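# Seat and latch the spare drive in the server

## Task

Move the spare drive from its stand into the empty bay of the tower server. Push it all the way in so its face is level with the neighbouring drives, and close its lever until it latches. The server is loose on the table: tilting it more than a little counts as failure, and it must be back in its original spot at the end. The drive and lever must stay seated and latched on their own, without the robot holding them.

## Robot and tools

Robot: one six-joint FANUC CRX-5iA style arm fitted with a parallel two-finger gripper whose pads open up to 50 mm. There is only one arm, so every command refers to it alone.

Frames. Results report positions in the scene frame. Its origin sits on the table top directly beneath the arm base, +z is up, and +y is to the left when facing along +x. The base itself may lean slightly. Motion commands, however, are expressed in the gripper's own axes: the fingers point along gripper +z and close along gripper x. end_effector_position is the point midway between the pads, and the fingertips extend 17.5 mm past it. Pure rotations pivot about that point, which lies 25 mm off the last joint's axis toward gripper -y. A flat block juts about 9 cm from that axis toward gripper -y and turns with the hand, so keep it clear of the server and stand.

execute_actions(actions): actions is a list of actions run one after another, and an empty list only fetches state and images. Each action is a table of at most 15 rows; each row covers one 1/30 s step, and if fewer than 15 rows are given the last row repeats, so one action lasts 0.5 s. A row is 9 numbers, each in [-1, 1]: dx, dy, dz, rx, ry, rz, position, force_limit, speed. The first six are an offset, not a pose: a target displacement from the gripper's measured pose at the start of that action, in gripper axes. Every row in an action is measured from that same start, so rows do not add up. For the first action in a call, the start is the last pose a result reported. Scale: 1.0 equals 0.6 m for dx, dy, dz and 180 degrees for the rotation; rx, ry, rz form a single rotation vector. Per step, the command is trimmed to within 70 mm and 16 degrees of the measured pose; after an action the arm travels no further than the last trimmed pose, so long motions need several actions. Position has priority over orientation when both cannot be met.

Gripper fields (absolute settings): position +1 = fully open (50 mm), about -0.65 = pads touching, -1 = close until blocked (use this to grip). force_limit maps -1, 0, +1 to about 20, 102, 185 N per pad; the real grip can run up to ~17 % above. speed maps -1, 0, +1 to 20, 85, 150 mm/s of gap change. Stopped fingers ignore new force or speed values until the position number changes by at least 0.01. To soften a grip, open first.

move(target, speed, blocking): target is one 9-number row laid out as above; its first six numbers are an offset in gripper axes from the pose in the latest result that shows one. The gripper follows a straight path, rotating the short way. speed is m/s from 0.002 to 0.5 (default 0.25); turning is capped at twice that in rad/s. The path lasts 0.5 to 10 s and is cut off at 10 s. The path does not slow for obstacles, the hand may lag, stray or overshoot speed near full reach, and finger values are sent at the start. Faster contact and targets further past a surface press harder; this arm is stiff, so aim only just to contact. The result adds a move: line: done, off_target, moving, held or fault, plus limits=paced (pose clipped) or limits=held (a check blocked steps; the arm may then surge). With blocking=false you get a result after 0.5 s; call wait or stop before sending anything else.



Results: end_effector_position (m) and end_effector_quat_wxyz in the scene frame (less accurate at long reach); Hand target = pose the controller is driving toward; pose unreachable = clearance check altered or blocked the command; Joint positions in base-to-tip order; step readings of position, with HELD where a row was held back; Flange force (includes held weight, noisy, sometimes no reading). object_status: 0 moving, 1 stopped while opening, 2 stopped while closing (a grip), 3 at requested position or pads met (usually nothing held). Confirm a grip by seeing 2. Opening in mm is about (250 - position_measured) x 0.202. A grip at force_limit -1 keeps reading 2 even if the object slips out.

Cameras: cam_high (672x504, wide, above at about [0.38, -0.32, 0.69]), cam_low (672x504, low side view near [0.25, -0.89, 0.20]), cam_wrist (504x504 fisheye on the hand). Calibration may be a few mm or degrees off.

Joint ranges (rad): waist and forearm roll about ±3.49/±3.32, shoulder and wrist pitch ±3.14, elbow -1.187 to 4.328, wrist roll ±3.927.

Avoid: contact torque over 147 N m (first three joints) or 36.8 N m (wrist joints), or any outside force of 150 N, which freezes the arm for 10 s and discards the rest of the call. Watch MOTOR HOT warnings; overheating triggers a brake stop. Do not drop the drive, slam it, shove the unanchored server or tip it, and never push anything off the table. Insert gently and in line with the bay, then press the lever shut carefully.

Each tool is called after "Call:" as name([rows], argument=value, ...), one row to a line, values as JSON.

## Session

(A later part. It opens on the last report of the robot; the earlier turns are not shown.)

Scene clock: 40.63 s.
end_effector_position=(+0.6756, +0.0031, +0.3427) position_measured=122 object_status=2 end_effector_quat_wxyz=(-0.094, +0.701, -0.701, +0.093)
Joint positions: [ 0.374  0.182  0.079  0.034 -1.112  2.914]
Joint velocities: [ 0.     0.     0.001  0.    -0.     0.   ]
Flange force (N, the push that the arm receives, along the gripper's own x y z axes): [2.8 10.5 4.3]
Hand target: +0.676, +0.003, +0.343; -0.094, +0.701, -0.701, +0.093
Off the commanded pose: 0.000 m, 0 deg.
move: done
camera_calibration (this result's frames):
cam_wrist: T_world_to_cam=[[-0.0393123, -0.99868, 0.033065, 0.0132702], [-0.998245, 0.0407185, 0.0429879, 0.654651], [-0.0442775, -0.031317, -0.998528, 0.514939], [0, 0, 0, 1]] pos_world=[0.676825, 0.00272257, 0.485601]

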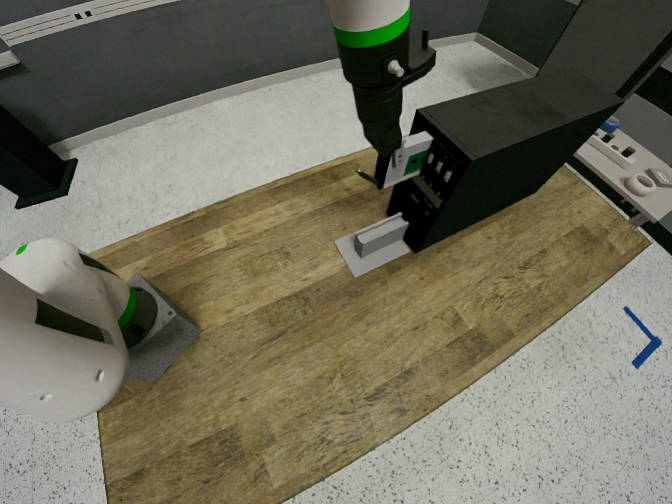

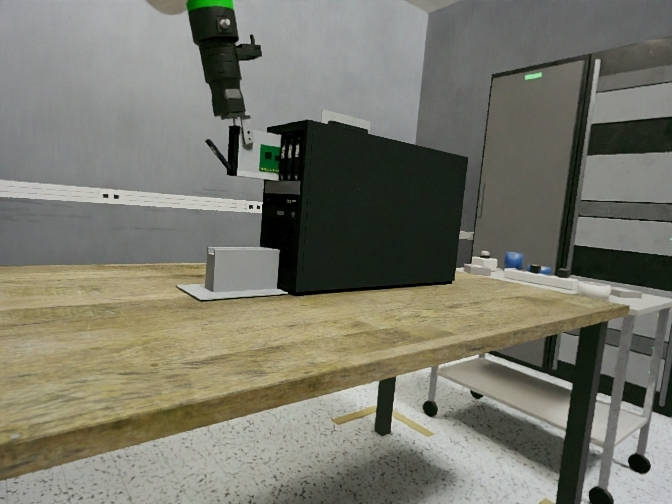

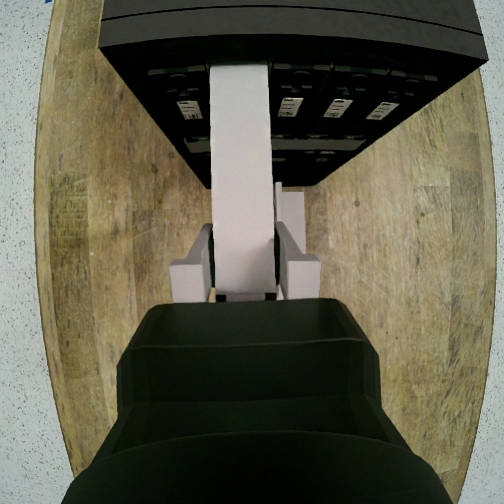

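Call:
move(target=[0,-0.087,0.0232,0,0,0,-1,0.5,-0.3], speed=0.02)

Call:
execute_actions([
  [[0,0,0,0,0,0,0.8,0,0]],
])

Call:
move(target=[0,0.091,-0.0335,0,0,0,0.8,0,0], speed=0.08)

Call:
execute_actions([
  [[0,0,0,0,0,0,-0.4,0,0.5]],
])

Scene clock: 44.10 s.
end_effector_position=(+0.7296, +0.0033, +0.3429) position_measured=122 object_status=2 end_effector_quat_wxyz=(-0.094, +0.701, -0.701, +0.093)
Joint positions: [ 0.354  0.318  0.262  0.025 -1.158  2.938]
Joint velocities: [-0.     0.     0.    -0.001 -0.     0.001]
Flange force (N, the push that the arm receives, along the gripper's own x y z axes): [0.5 10.8 4.8]
Hand target: +0.730, +0.003, +0.343; -0.094, +0.701, -0.701, +0.093
Off the commanded pose: 0.000 m, 0 deg.
move: done
camera_calibration (this result's frames):
cam_wrist: T_world_to_cam=[[-0.0392404, -0.998684, 0.0330309, 0.0154835], [-0.998249, 0.0406444, 0.0429671, 0.708615], [-0.044253, -0.031287, -0.99853, 0.517541], [0, 0, 0, 1]] pos_world=[0.730884, 0.00285417, 0.485822]

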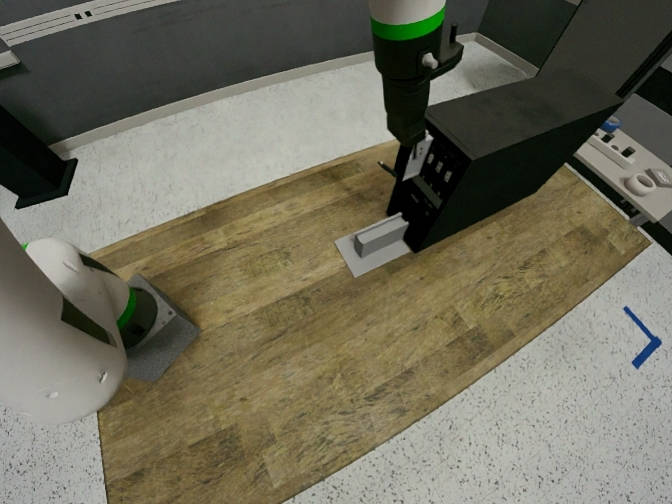

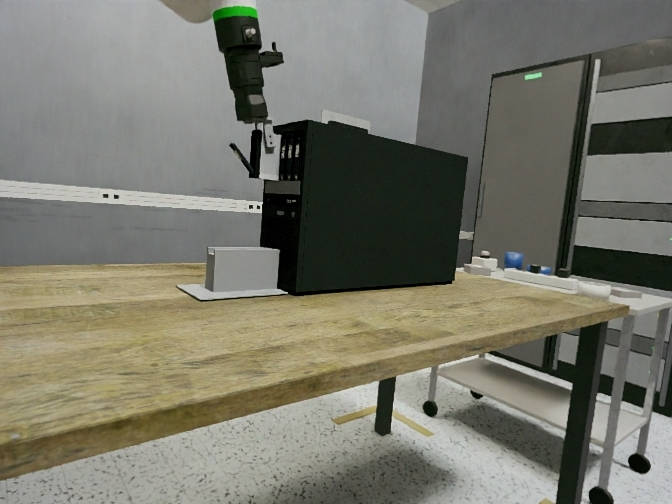

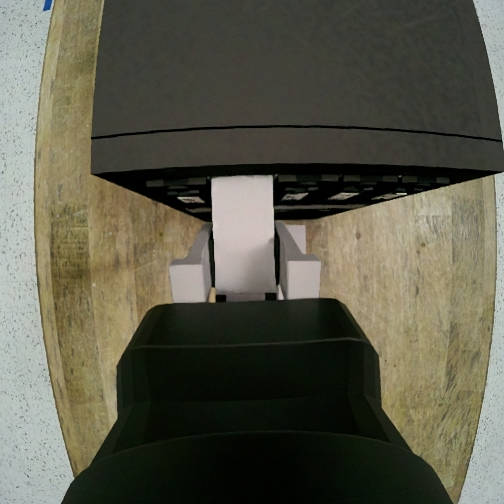

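Scene clock: 44.60 s.
end_effector_position=(+0.7297, +0.0033, +0.3429) position_measured=32 object_status=3 end_effector_quat_wxyz=(-0.094, +0.701, -0.701, +0.093)
Joint positions: [ 0.354  0.318  0.262  0.025 -1.158  2.938]
Joint velocities: [-0.    -0.    -0.    -0.002 -0.    -0.002]
Flange force (N, the push that the arm receives, along the gripper's own x y z axes): [0.6 8.8 0.1]
Hand target: +0.730, +0.003, +0.343; -0.094, +0.701, -0.701, +0.093
Off the commanded pose: 0.000 m, 0 deg.
Step readings (end_effector_position):
0: (+0.7296, +0.0033, +0.3429)
1: (+0.7296, +0.0033, +0.3429)
2: (+0.7297, +0.0033, +0.3429)
4: (+0.7297, +0.0033, +0.3429)
8: (+0.7297, +0.0033, +0.3429)
15: end_effector_position above
camera_calibration (this result's frames):
cam_wrist: T_world_to_cam=[[-0.0392491, -0.998684, 0.0330028, 0.0155041], [-0.998254, 0.0406482, 0.0428477, 0.708704], [-0.0441328, -0.0312634, -0.998536, 0.517522], [0, 0, 0, 1]] pos_world=[0.730915, 0.00285563, 0.485887]

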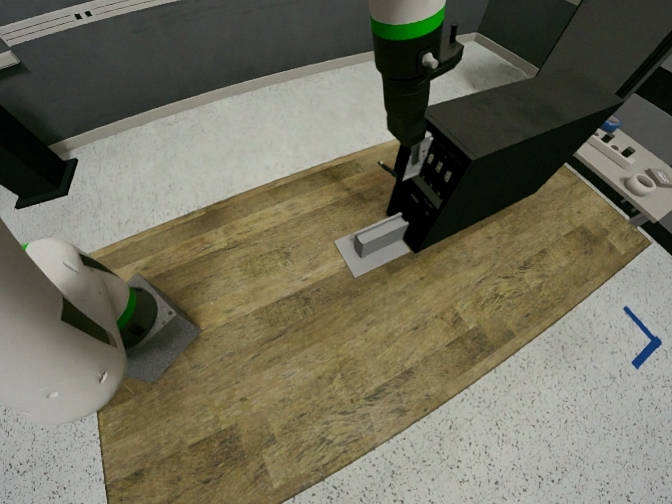

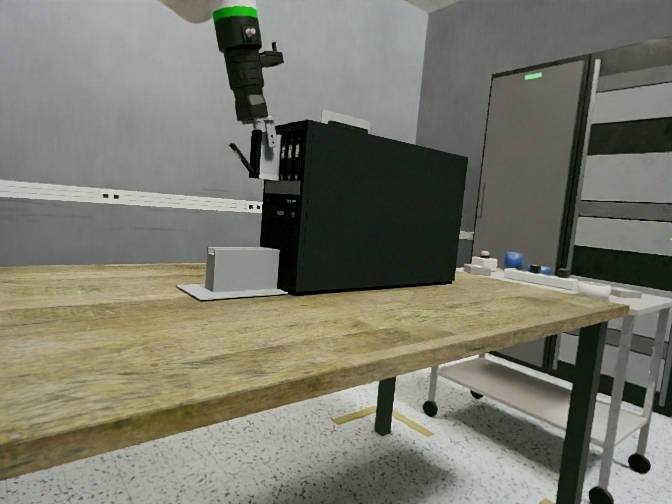

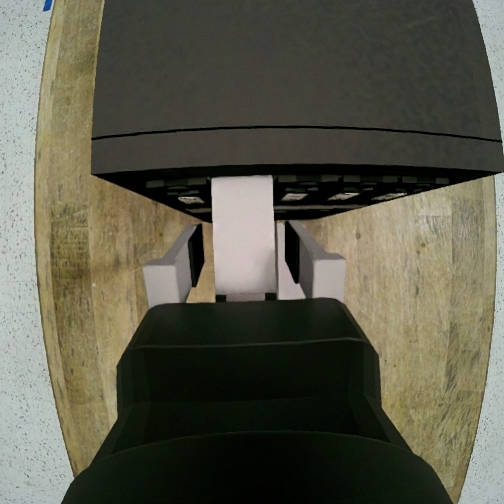

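Scene clock: 45.63 s.
end_effector_position=(+0.6717, +0.0031, +0.3480) position_measured=32 object_status=3 end_effector_quat_wxyz=(-0.094, +0.701, -0.701, +0.093)
Joint positions: [ 0.375  0.17   0.077  0.034 -1.121  2.912]
Joint velocities: [ 0.    -0.001 -0.    -0.001 -0.     0.001]
Flange force (N, the push that the arm receives, along the gripper's own x y z axes): [-0.7 5.8 1.6]
Hand target: +0.672, +0.003, +0.348; -0.094, +0.701, -0.701, +0.093
Off the commanded pose: 0.000 m, 0 deg.
move: done
camera_calibration (this result's frames):
cam_wrist: T_world_to_cam=[[-0.039303, -0.998681, 0.0330363, 0.0129521], [-0.99825, 0.0407047, 0.042886, 0.650591], [-0.0441742, -0.0312929, -0.998534, 0.52007], [0, 0, 0, 1]] pos_world=[0.672935, 0.00272742, 0.490979]

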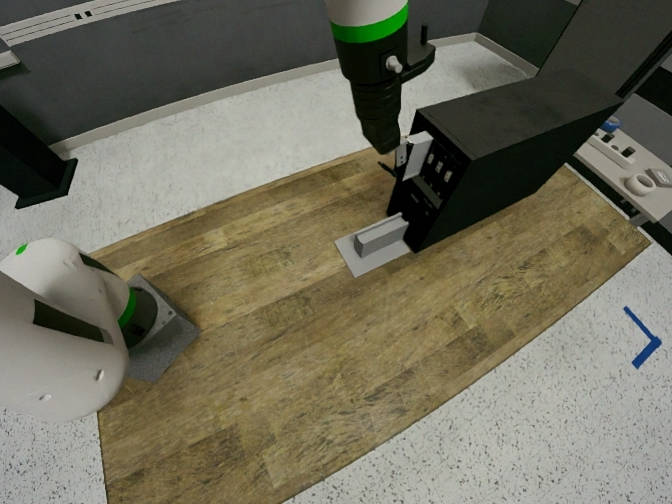

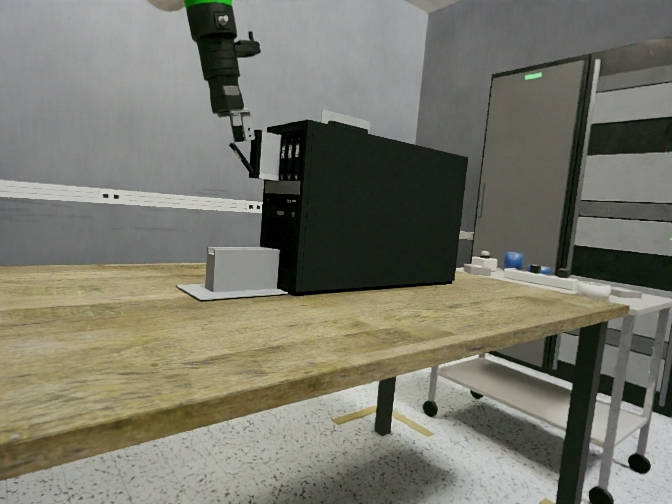

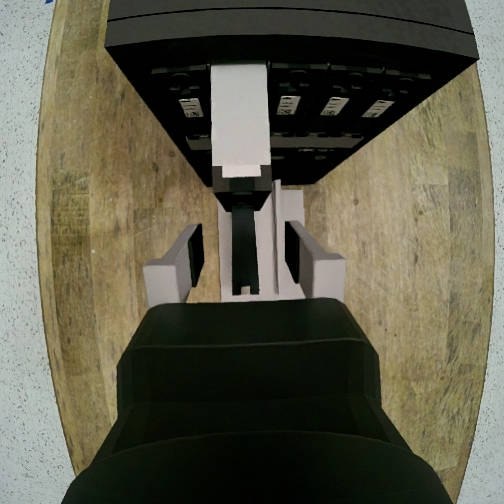

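Scene clock: 46.13 s.
end_effector_position=(+0.6717, +0.0031, +0.3480) position_measured=212 object_status=0 end_effector_quat_wxyz=(-0.094, +0.701, -0.701, +0.093)
Joint positions: [ 0.375  0.17   0.077  0.034 -1.121  2.912]
Joint velocities: [ 0.     0.     0.001 -0.001  0.    -0.   ]
Flange force (N, the push that the arm receives, along the gripper's own x y z axes): [1.7 5.4 0.3]
Hand target: +0.672, +0.003, +0.348; -0.094, +0.701, -0.701, +0.093
Off the commanded pose: 0.000 m, 0 deg.
Step readings (end_effector_position):
0: (+0.6717, +0.0031, +0.3480)
1: (+0.6717, +0.0031, +0.3480)
2: (+0.6717, +0.0031, +0.3480)
4: (+0.6717, +0.0031, +0.3480)
8: (+0.6717, +0.0031, +0.3480)
15: end_effector_position above
camera_calibration (this result's frames):
cam_wrist: T_world_to_cam=[[-0.0393037, -0.998681, 0.0330363, 0.0129521], [-0.998251, 0.0407053, 0.042882, 0.650588], [-0.0441702, -0.0312931, -0.998534, 0.52007], [0, 0, 0, 1]] pos_world=[0.672931, 0.00272725, 0.490981]

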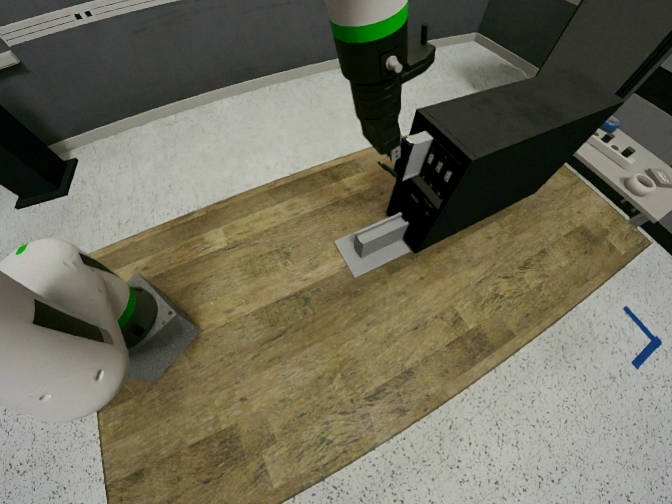

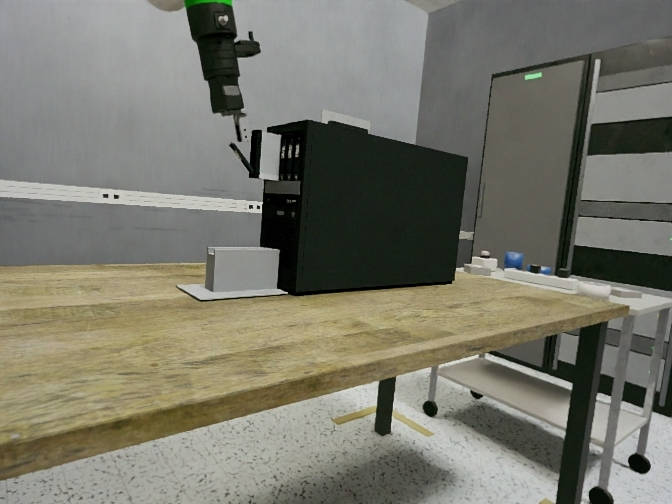

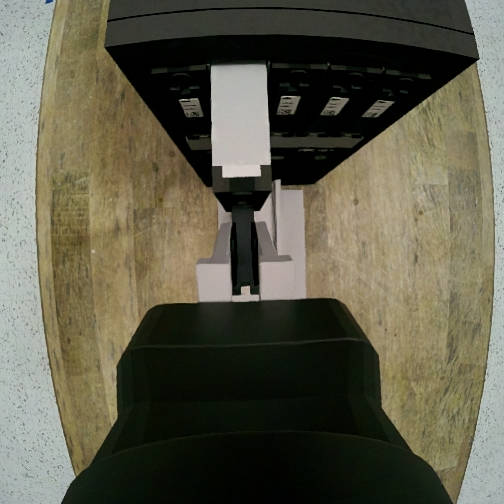

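Push to x≈0.739 (spring zone).

Call:
move(target=[0,-0.108,0.0292,0,0,0,-0.4,0,0.5], speed=0.02)

Scene clock: 49.87 s.
end_effector_position=(+0.7389, +0.0033, +0.3481) position_measured=212 object_status=3 end_effector_quat_wxyz=(-0.094, +0.701, -0.701, +0.093)
Joint positions: [ 0.35   0.341  0.305  0.024 -1.179  2.942]
Joint velocities: [ 0.     0.     0.001  0.001 -0.     0.001]
Flange force (N, the push that the arm receives, along the gripper's own x y z axes): [1.2 14.0 -1.6]
Hand target: +0.739, +0.003, +0.348; -0.094, +0.701, -0.701, +0.093
Off the commanded pose: 0.000 m, 0 deg.
move: done
camera_calibration (this result's frames):
cam_wrist: T_world_to_cam=[[-0.0392118, -0.998686, 0.0329927, 0.0157074], [-0.998255, 0.0406109, 0.042861, 0.717651], [-0.0441445, -0.0312545, -0.998536, 0.523072], [0, 0, 0, 1]] pos_world=[0.740106, 0.00289068, 0.491029]

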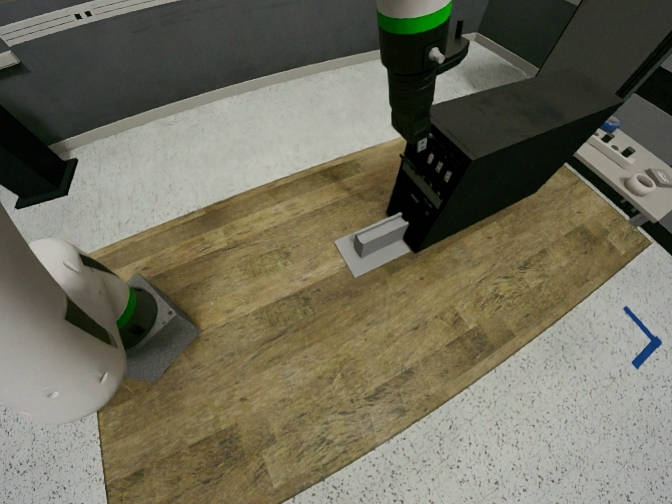

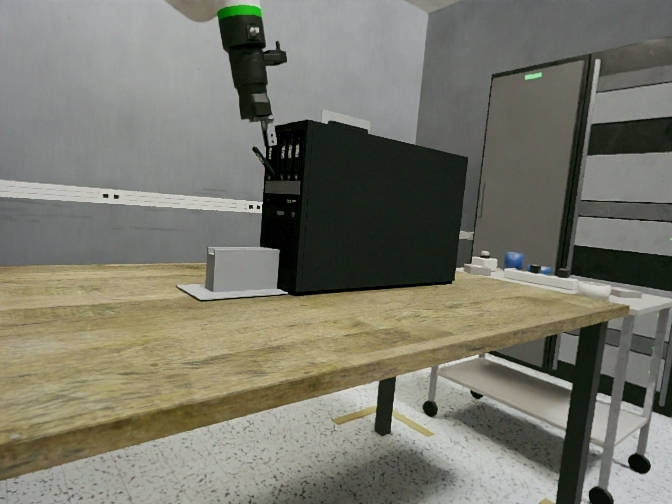

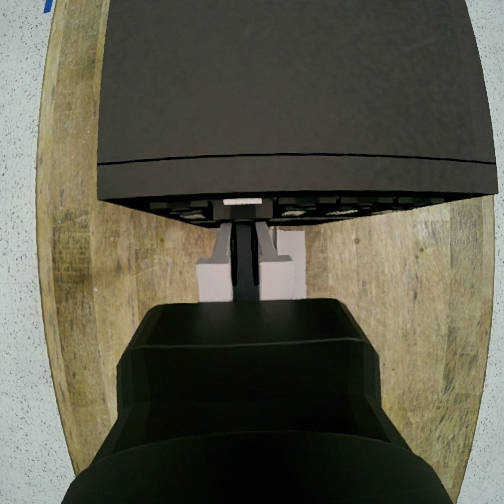

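Call:
execute_actions([
  [[0,-0.002,0.00054,0,0,0,-0.4,0,0.5]],
  [[0,-0.002,0.00054,0,0,0,-0.4,0,0.5]],
  [[0,-0.002,0.00054,0,0,0,-0.4,0,0.5]],
  [[0,-0.002,0.00054,0,0,0,-0.4,0,0.5]],
])

Call:
move(target=[0,0.1,-0.062,0,0,0,-0.7,0,0], speed=0.08)

Call:
move(target=[0,0.0174,0.0644,0,0,0,-0.7,0,0], speed=0.06)

Scene clock: 52.13 s.
end_effector_position=(+0.7438, +0.0033, +0.3481) position_measured=212 object_status=3 end_effector_quat_wxyz=(-0.094, +0.701, -0.701, +0.093)
Joint positions: [ 0.349  0.354  0.324  0.023 -1.184  2.944]
Joint velocities: [-0.     0.     0.001  0.001 -0.    -0.001]
Flange force (N, the push that the arm receives, along the gripper's own x y z axes): [0.5 26.2 -9.6]
Flange force at the end of the 1st action (N, along the gripper's axes at the end of the call): [2.2 10.3 -1.7]
Flange force at the end of the 2nd action (N, along the gripper's axes at the end of the call): [-0.5 26.3 -11.4]
Flange force at the end of the 3rd action (N, along the gripper's axes at the end of the call): [1.1 21.5 -9.8]
Hand target: +0.744, +0.003, +0.348; -0.094, +0.701, -0.701, +0.093
Off the commanded pose: 0.000 m, 0 deg.
Step readings (end_effector_position; steps 1 to 15: 1st action; 16 to 30: 2nd action; 31 to 45: 3rd action; 46 to 60: 4th action):
0: (+0.7389, +0.0033, +0.3481)
1: (+0.7389, +0.0033, +0.3481)
2: (+0.7395, +0.0033, +0.3481)
4: (+0.7400, +0.0033, +0.3481)
8: (+0.7401, +0.0033, +0.3481)
15: (+0.7401, +0.0033, +0.3481)
16: (+0.7402, +0.0033, +0.3481)
17: (+0.7407, +0.0033, +0.3481)
19: (+0.7411, +0.0033, +0.3481)
23: (+0.7413, +0.0033, +0.3481)
30: (+0.7413, +0.0033, +0.3481)
31: (+0.7414, +0.0033, +0.3481)
32: (+0.7420, +0.0033, +0.3481)
34: (+0.7425, +0.0033, +0.3481)
38: (+0.7426, +0.0033, +0.3481)
45: (+0.7425, +0.0033, +0.3481)
46: (+0.7426, +0.0033, +0.3481)
47: (+0.7431, +0.0033, +0.3481)
49: (+0.7437, +0.0033, +0.3481)
53: (+0.7438, +0.0033, +0.3481)
60: end_effector_position above
camera_calibration (this result's frames):
cam_wrist: T_world_to_cam=[[-0.039207, -0.998686, 0.0330133, 0.0158964], [-0.998247, 0.0406129, 0.0430479, 0.722487], [-0.0443321, -0.0312677, -0.998527, 0.523411], [0, 0, 0, 1]] pos_world=[0.745048, 0.00289905, 0.491014]

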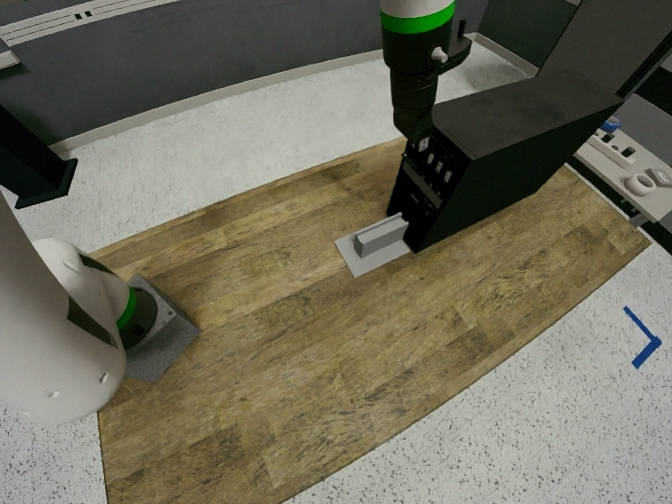

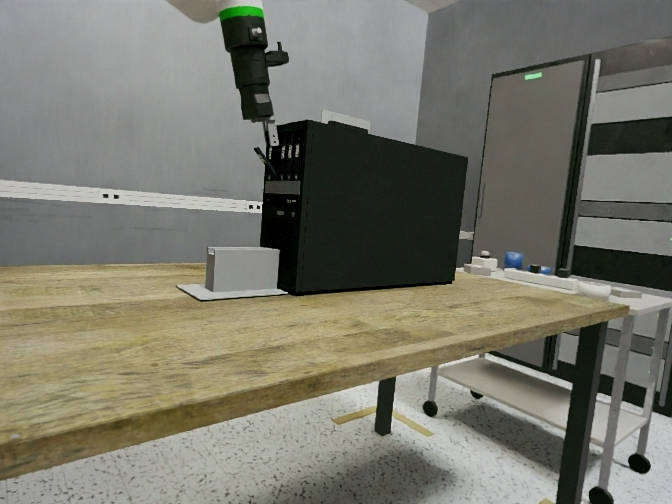

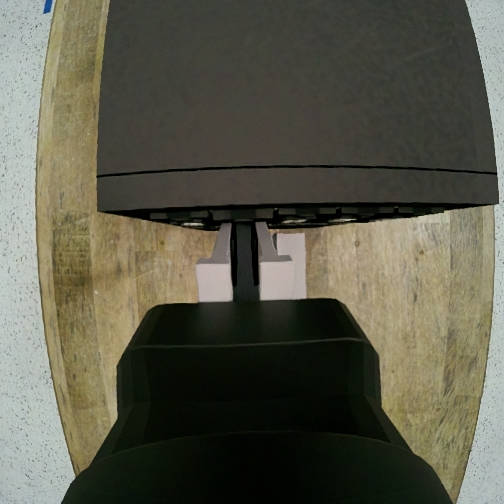

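Scene clock: 53.33 s.
end_effector_position=(+0.6761, +0.0032, +0.3683) position_measured=253 object_status=3 end_effector_quat_wxyz=(-0.094, +0.701, -0.701, +0.093)
Joint positions: [ 0.373  0.174  0.129  0.032 -1.17   2.917]
Joint velocities: [-0.    -0.001  0.001  0.001 -0.    -0.001]
Flange force (N, the push that the arm receives, along the gripper's own x y z axes): [0.4 7.9 0.3]
Hand target: +0.676, +0.003, +0.368; -0.094, +0.701, -0.701, +0.093
Off the commanded pose: 0.000 m, 0 deg.
move: done
camera_calibration (this result's frames):
cam_wrist: T_world_to_cam=[[-0.0392162, -0.998684, 0.0330441, 0.0124512], [-0.998244, 0.0406252, 0.043106, 0.654061], [-0.0443917, -0.0312956, -0.998524, 0.540599], [0, 0, 0, 1]] pos_world=[0.677399, 0.00278187, 0.511196]

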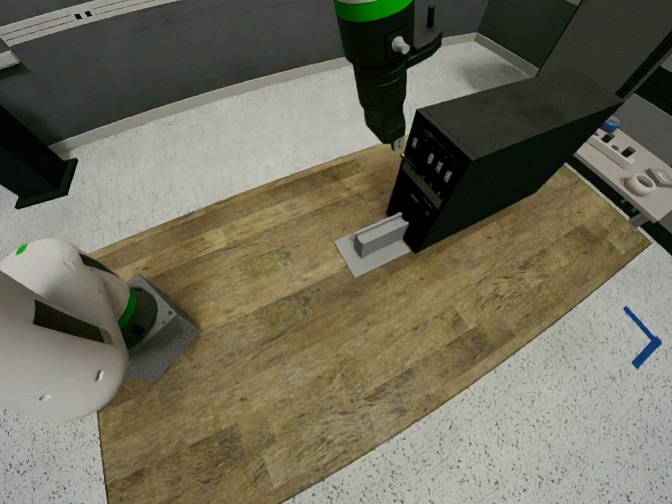

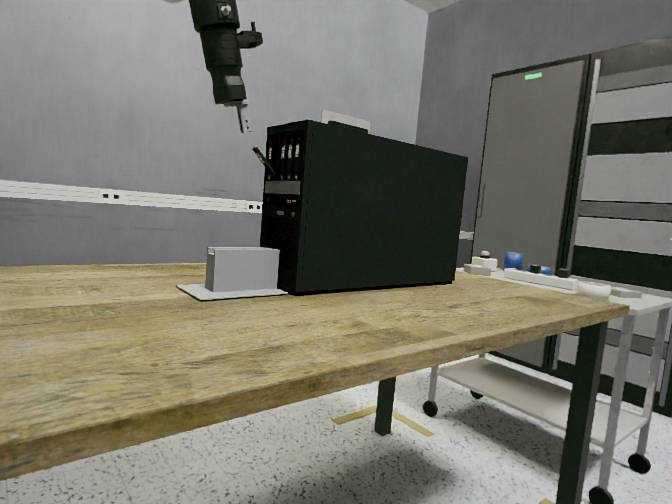

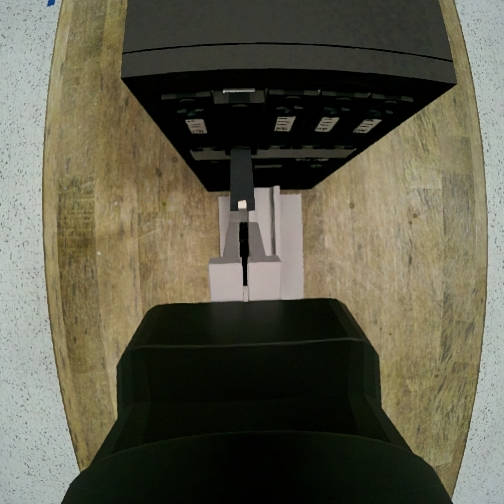

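Scene clock: 54.27 s.
end_effector_position=(+0.6761, +0.0031, +0.3283) position_measured=253 object_status=3 end_effector_quat_wxyz=(-0.094, +0.701, -0.701, +0.093)
Joint positions: [ 0.374  0.191  0.055  0.035 -1.08   2.912]
Joint velocities: [-0.     0.    -0.002  0.001  0.001 -0.001]
Flange force (N, the push that the arm receives, along the gripper's own x y z axes): [1.4 11.5 -0.1]
Hand target: +0.676, +0.003, +0.328; -0.094, +0.701, -0.701, +0.093
Off the commanded pose: 0.000 m, 0 deg.
move: done
camera_calibration (this result's frames):
cam_wrist: T_world_to_cam=[[-0.0393883, -0.998677, 0.033068, 0.0137842], [-0.99824, 0.0407963, 0.0430419, 0.655775], [-0.044334, -0.0313144, -0.998526, 0.500645], [0, 0, 0, 1]] pos_world=[0.67736, 0.00269017, 0.471225]

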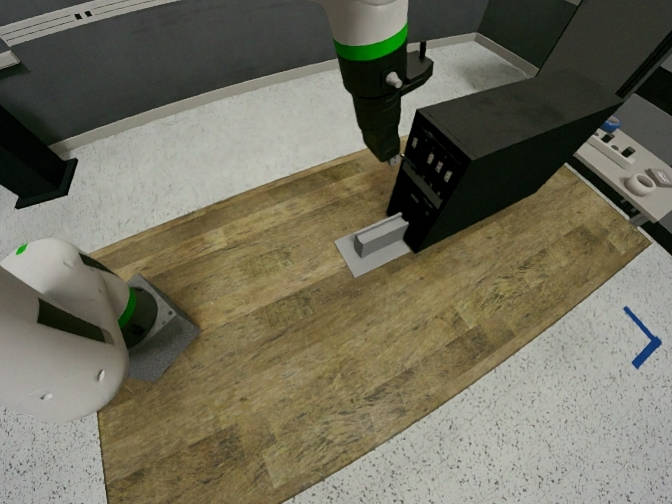

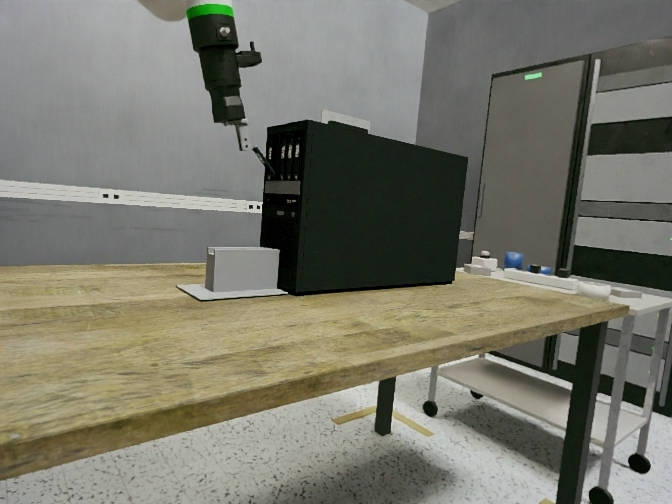

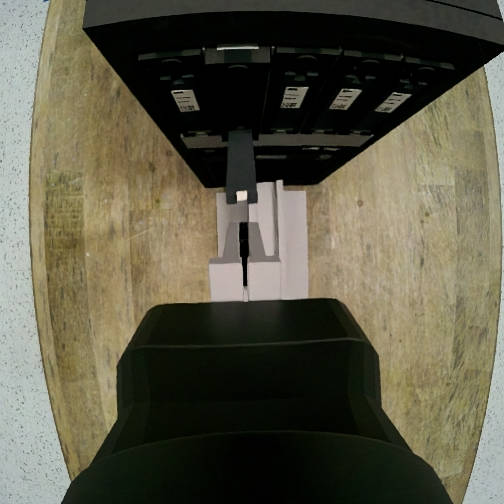

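Call:
execute_actions(actions=[])

Scene clock: 54.77 s.
end_effector_position=(+0.6761, +0.0031, +0.3282) position_measured=253 object_status=3 end_effector_quat_wxyz=(-0.094, +0.701, -0.701, +0.093)
Joint positions: [ 0.374  0.191  0.055  0.035 -1.08   2.912]
Joint velocities: [-0.    -0.    -0.001 -0.     0.    -0.   ]
Flange force (N, the push that the arm receives, along the gripper's own x y z axes): [-1.5 7.8 -0.2]
Hand target: +0.676, +0.003, +0.328; -0.094, +0.701, -0.701, +0.093
Off the commanded pose: 0.000 m, 0 deg.
camera_calibration (this result's frames):
cam_wrist: T_world_to_cam=[[-0.0393883, -0.998676, 0.0330805, 0.0137788], [-0.998238, 0.0407985, 0.0430952, 0.655745], [-0.0443878, -0.0313247, -0.998523, 0.500643], [0, 0, 0, 1]] pos_world=[0.677354, 0.00268966, 0.471189]

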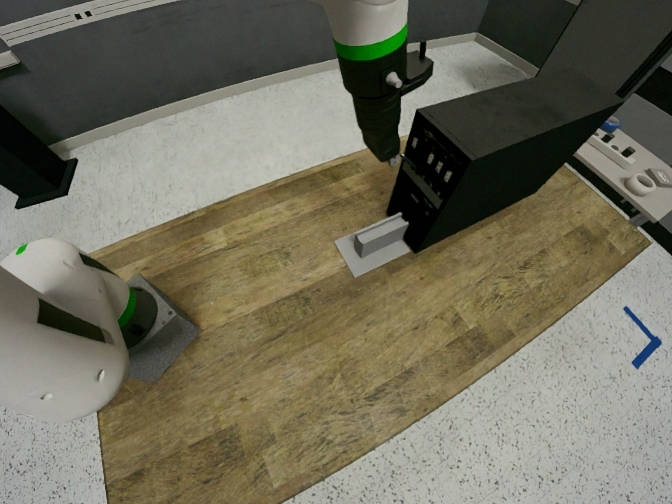

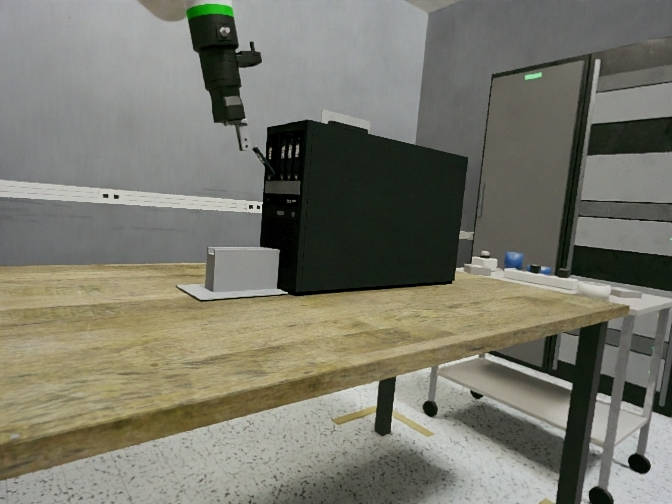

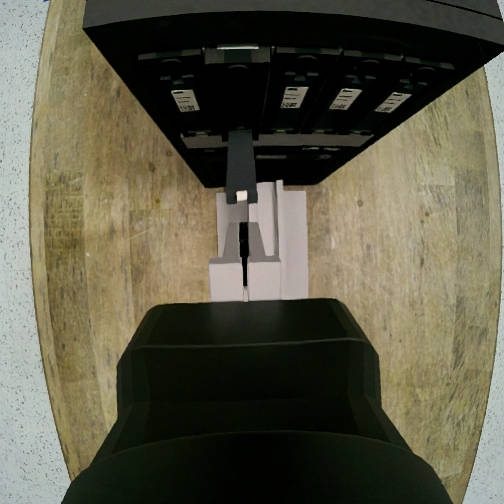

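Call:
move(target=[0,0.0026,0.0097,0,0,0,-0.7,0,0], speed=0.02)

Call:
move(target=[0,-0.098,0.0265,0,0,0,-0.7,0,0], speed=0.02)

Scene clock: 55.77 s.
end_effector_position=(+0.6761, +0.0031, +0.3222) position_measured=253 object_status=3 end_effector_quat_wxyz=(-0.094, +0.701, -0.701, +0.093)
Joint positions: [ 0.375  0.194  0.045  0.035 -1.066  2.911]
Joint velocities: [ 0.  0.  0.  0. -0. -0.]
Flange force (N, the push that the arm receives, along the gripper's own x y z axes): [-0.3 7.4 0.7]
Hand target: +0.676, +0.003, +0.322; -0.094, +0.701, -0.701, +0.093
Off the commanded pose: 0.000 m, 0 deg.
move: done
camera_calibration (this result's frames):
cam_wrist: T_world_to_cam=[[-0.0394137, -0.998675, 0.0330846, 0.0139792], [-0.998237, 0.0408235, 0.043079, 0.656019], [-0.0443726, -0.0313283, -0.998524, 0.494631], [0, 0, 0, 1]] pos_world=[0.677362, 0.00267561, 0.465178]

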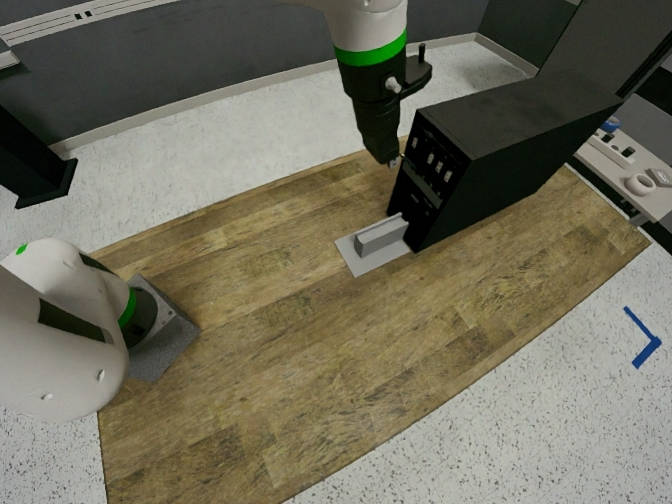

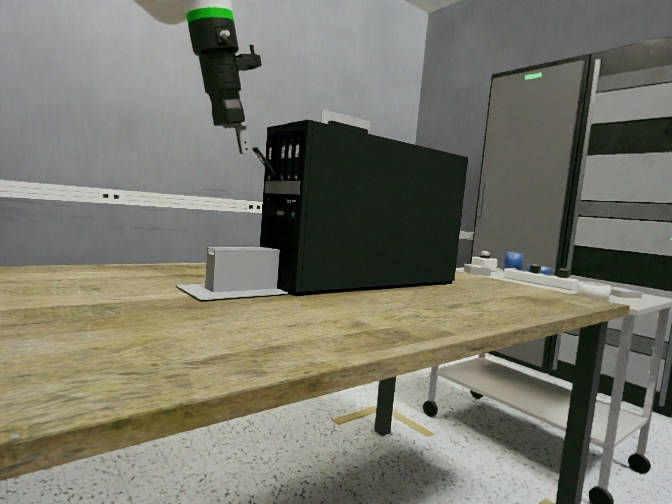

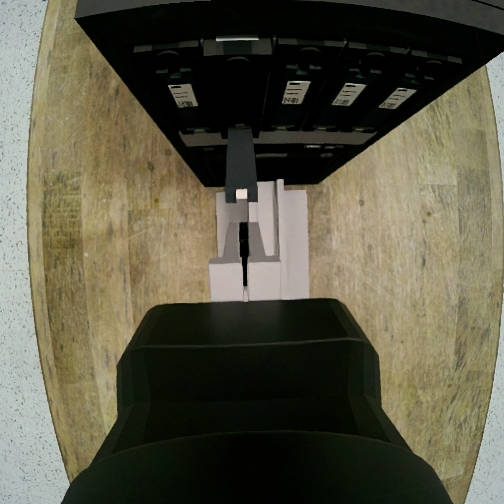

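Scene clock: 59.03 s.
end_effector_position=(+0.7371, +0.0032, +0.3223) position_measured=253 object_status=3 end_effector_quat_wxyz=(-0.094, +0.701, -0.701, +0.093)
Joint positions: [ 0.352  0.346  0.251  0.025 -1.12   2.938]
Joint velocities: [-0.     0.     0.001  0.     0.    -0.001]
Flange force (N, the push that the arm receives, along the gripper's own x y z axes): [-0.2 12.5 -4.3]
Hand target: +0.737, +0.003, +0.322; -0.094, +0.701, -0.701, +0.093
Off the commanded pose: 0.000 m, 0 deg.
move: done
camera_calibration (this result's frames):
cam_wrist: T_world_to_cam=[[-0.0393276, -0.99868, 0.033044, 0.0164852], [-0.998243, 0.0407343, 0.0430361, 0.716884], [-0.0443253, -0.0312935, -0.998527, 0.497349], [0, 0, 0, 1]] pos_world=[0.738317, 0.00282546, 0.46522]

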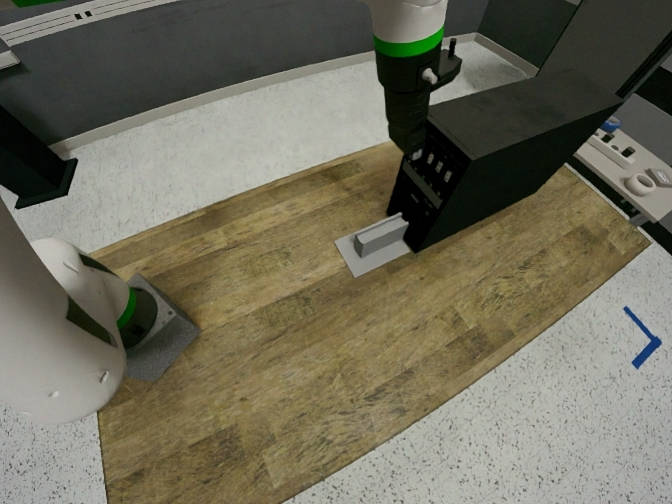

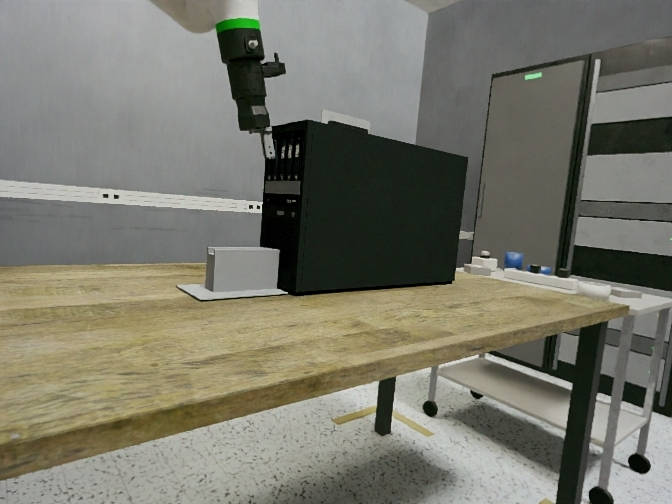

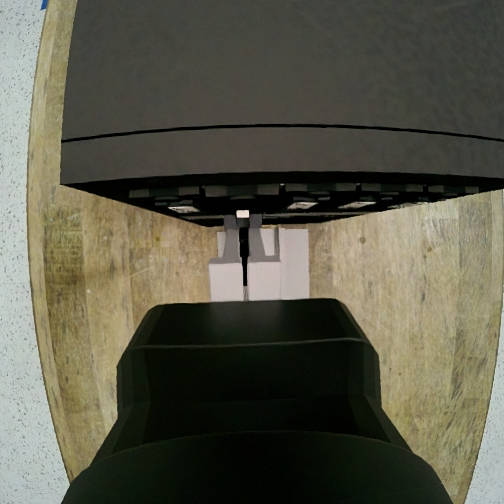

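Call:
move(target=[0,-0.0102,-0.0059,0,0,0,-0.7,0,0], speed=0.008)

Call:
move(target=[0,-0.004,0.0011,0,0,0,-0.7,0,0], speed=0.005)

Scene clock: 60.40 s.
end_effector_position=(+0.7420, +0.0033, +0.3273) position_measured=253 object_status=3 end_effector_quat_wxyz=(-0.094, +0.701, -0.701, +0.093)
Joint positions: [ 0.35   0.356  0.278  0.024 -1.136  2.941]
Joint velocities: [-0.  0.  0.  0. -0.  0.]
Flange force (N, the push that the arm receives, along the gripper's own x y z axes): [0.5 13.5 0.5]
Hand target: +0.742, +0.003, +0.327; -0.094, +0.701, -0.701, +0.093
Off the commanded pose: 0.000 m, 0 deg.
move: done
camera_calibration (this result's frames):
cam_wrist: T_world_to_cam=[[-0.0392981, -0.998681, 0.0330398, 0.0165192], [-0.998243, 0.0407054, 0.0430617, 0.721635], [-0.0443498, -0.0312895, -0.998526, 0.502586], [0, 0, 0, 1]] pos_world=[0.743306, 0.00284864, 0.470224]

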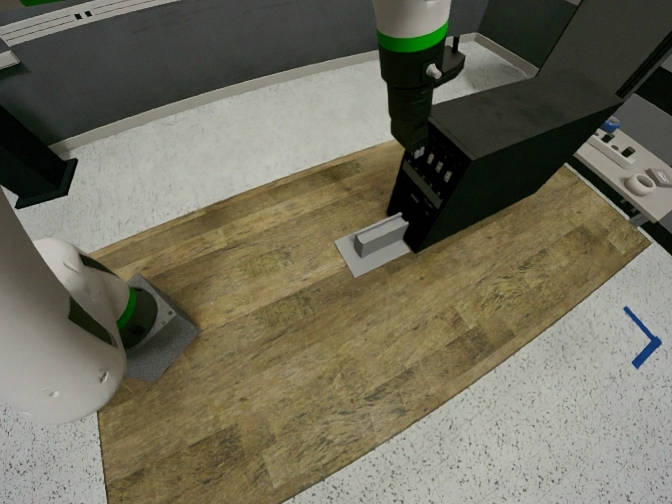

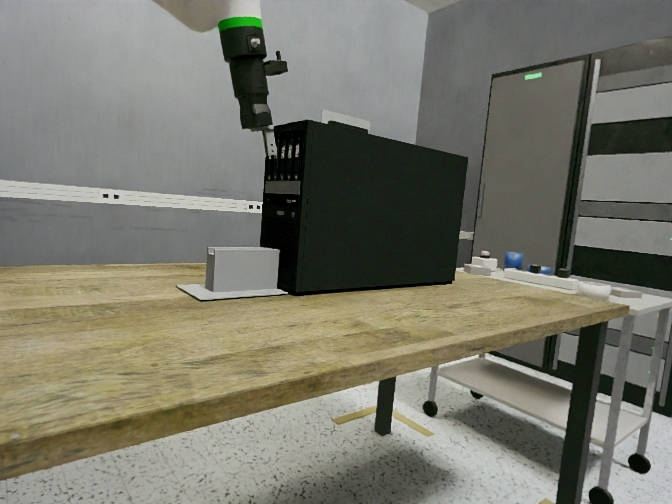

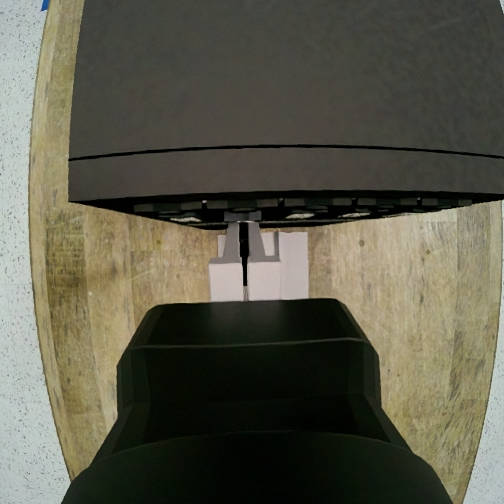

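Scene clock: 61.10 s.
end_effector_position=(+0.7445, +0.0033, +0.3273) position_measured=253 object_status=3 end_effector_quat_wxyz=(-0.094, +0.701, -0.701, +0.093)
Joint positions: [ 0.349  0.363  0.288  0.024 -1.139  2.942]
Joint velocities: [ 0.     0.     0.001 -0.001  0.001  0.   ]
Flange force (N, the push that the arm receives, along the gripper's own x y z axes): [0.8 24.1 -8.5]
Hand target: +0.745, +0.003, +0.327; -0.094, +0.701, -0.701, +0.093
Off the commanded pose: 0.000 m, 0 deg.
move: done
camera_calibration (this result's frames):
cam_wrist: T_world_to_cam=[[-0.0392958, -0.998681, 0.0330566, 0.0166101], [-0.998235, 0.0407098, 0.0432493, 0.723982], [-0.044538, -0.0312987, -0.998517, 0.502809], [0, 0, 0, 1]] pos_world=[0.745751, 0.00285226, 0.470202]

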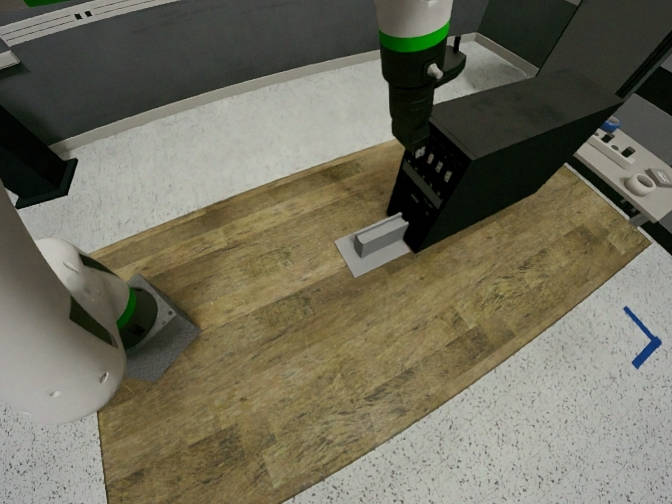

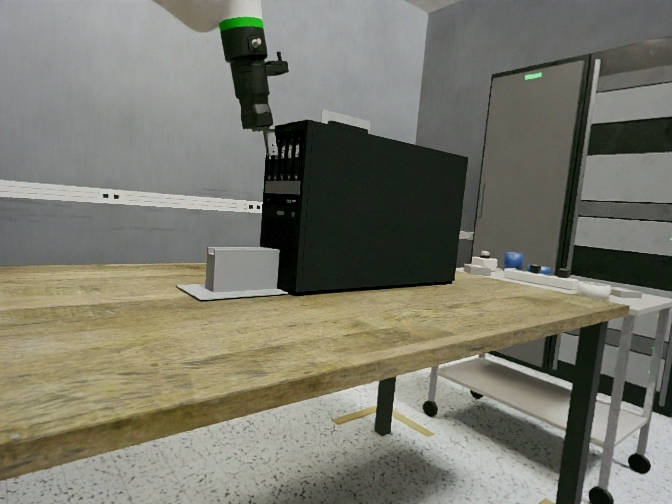

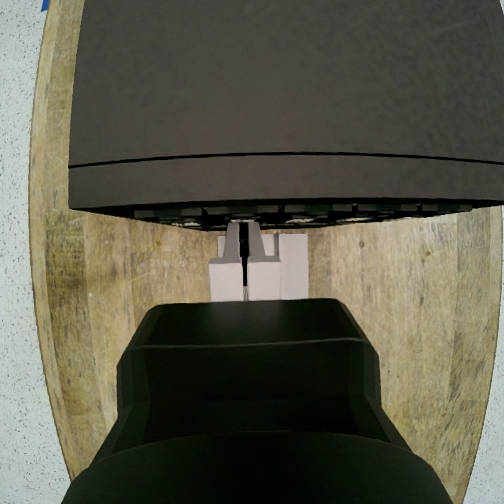

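Call:
move(target=[0,-0.002,0.00054,0,0,0,-0.7,0,0], speed=0.004)

Scene clock: 61.97 s.
end_effector_position=(+0.7457, +0.0033, +0.3273) position_measured=253 object_status=3 end_effector_quat_wxyz=(-0.094, +0.701, -0.701, +0.093)
Joint positions: [ 0.349  0.366  0.292  0.024 -1.141  2.942]
Joint velocities: [-0.     0.    -0.001  0.002  0.    -0.   ]
Flange force (N, the push that the arm receives, along the gripper's own x y z axes): [-0.6 28.5 -9.1]
Hand target: +0.746, +0.003, +0.327; -0.094, +0.701, -0.701, +0.093
Off the commanded pose: 0.000 m, 0 deg.
move: done
camera_calibration (this result's frames):
cam_wrist: T_world_to_cam=[[-0.0392948, -0.998681, 0.0330559, 0.0166614], [-0.998234, 0.0407093, 0.0432666, 0.725213], [-0.0445552, -0.0312974, -0.998517, 0.502868], [0, 0, 0, 1]] pos_world=[0.746992, 0.002855, 0.470194]

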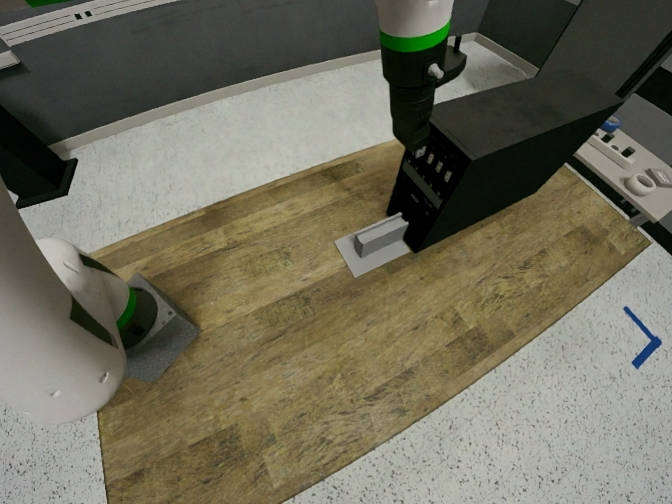

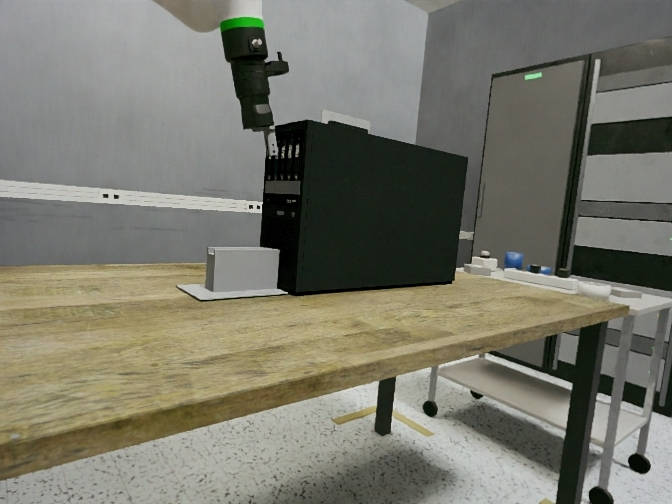

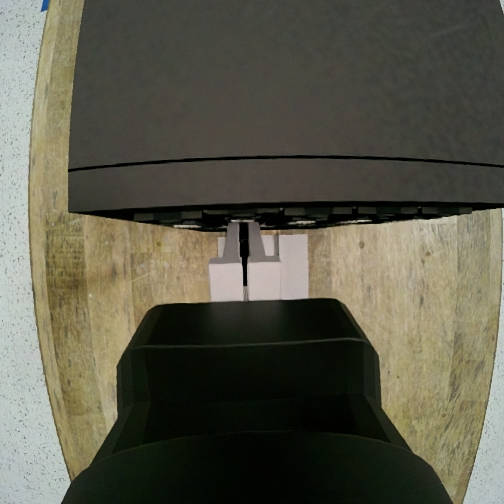

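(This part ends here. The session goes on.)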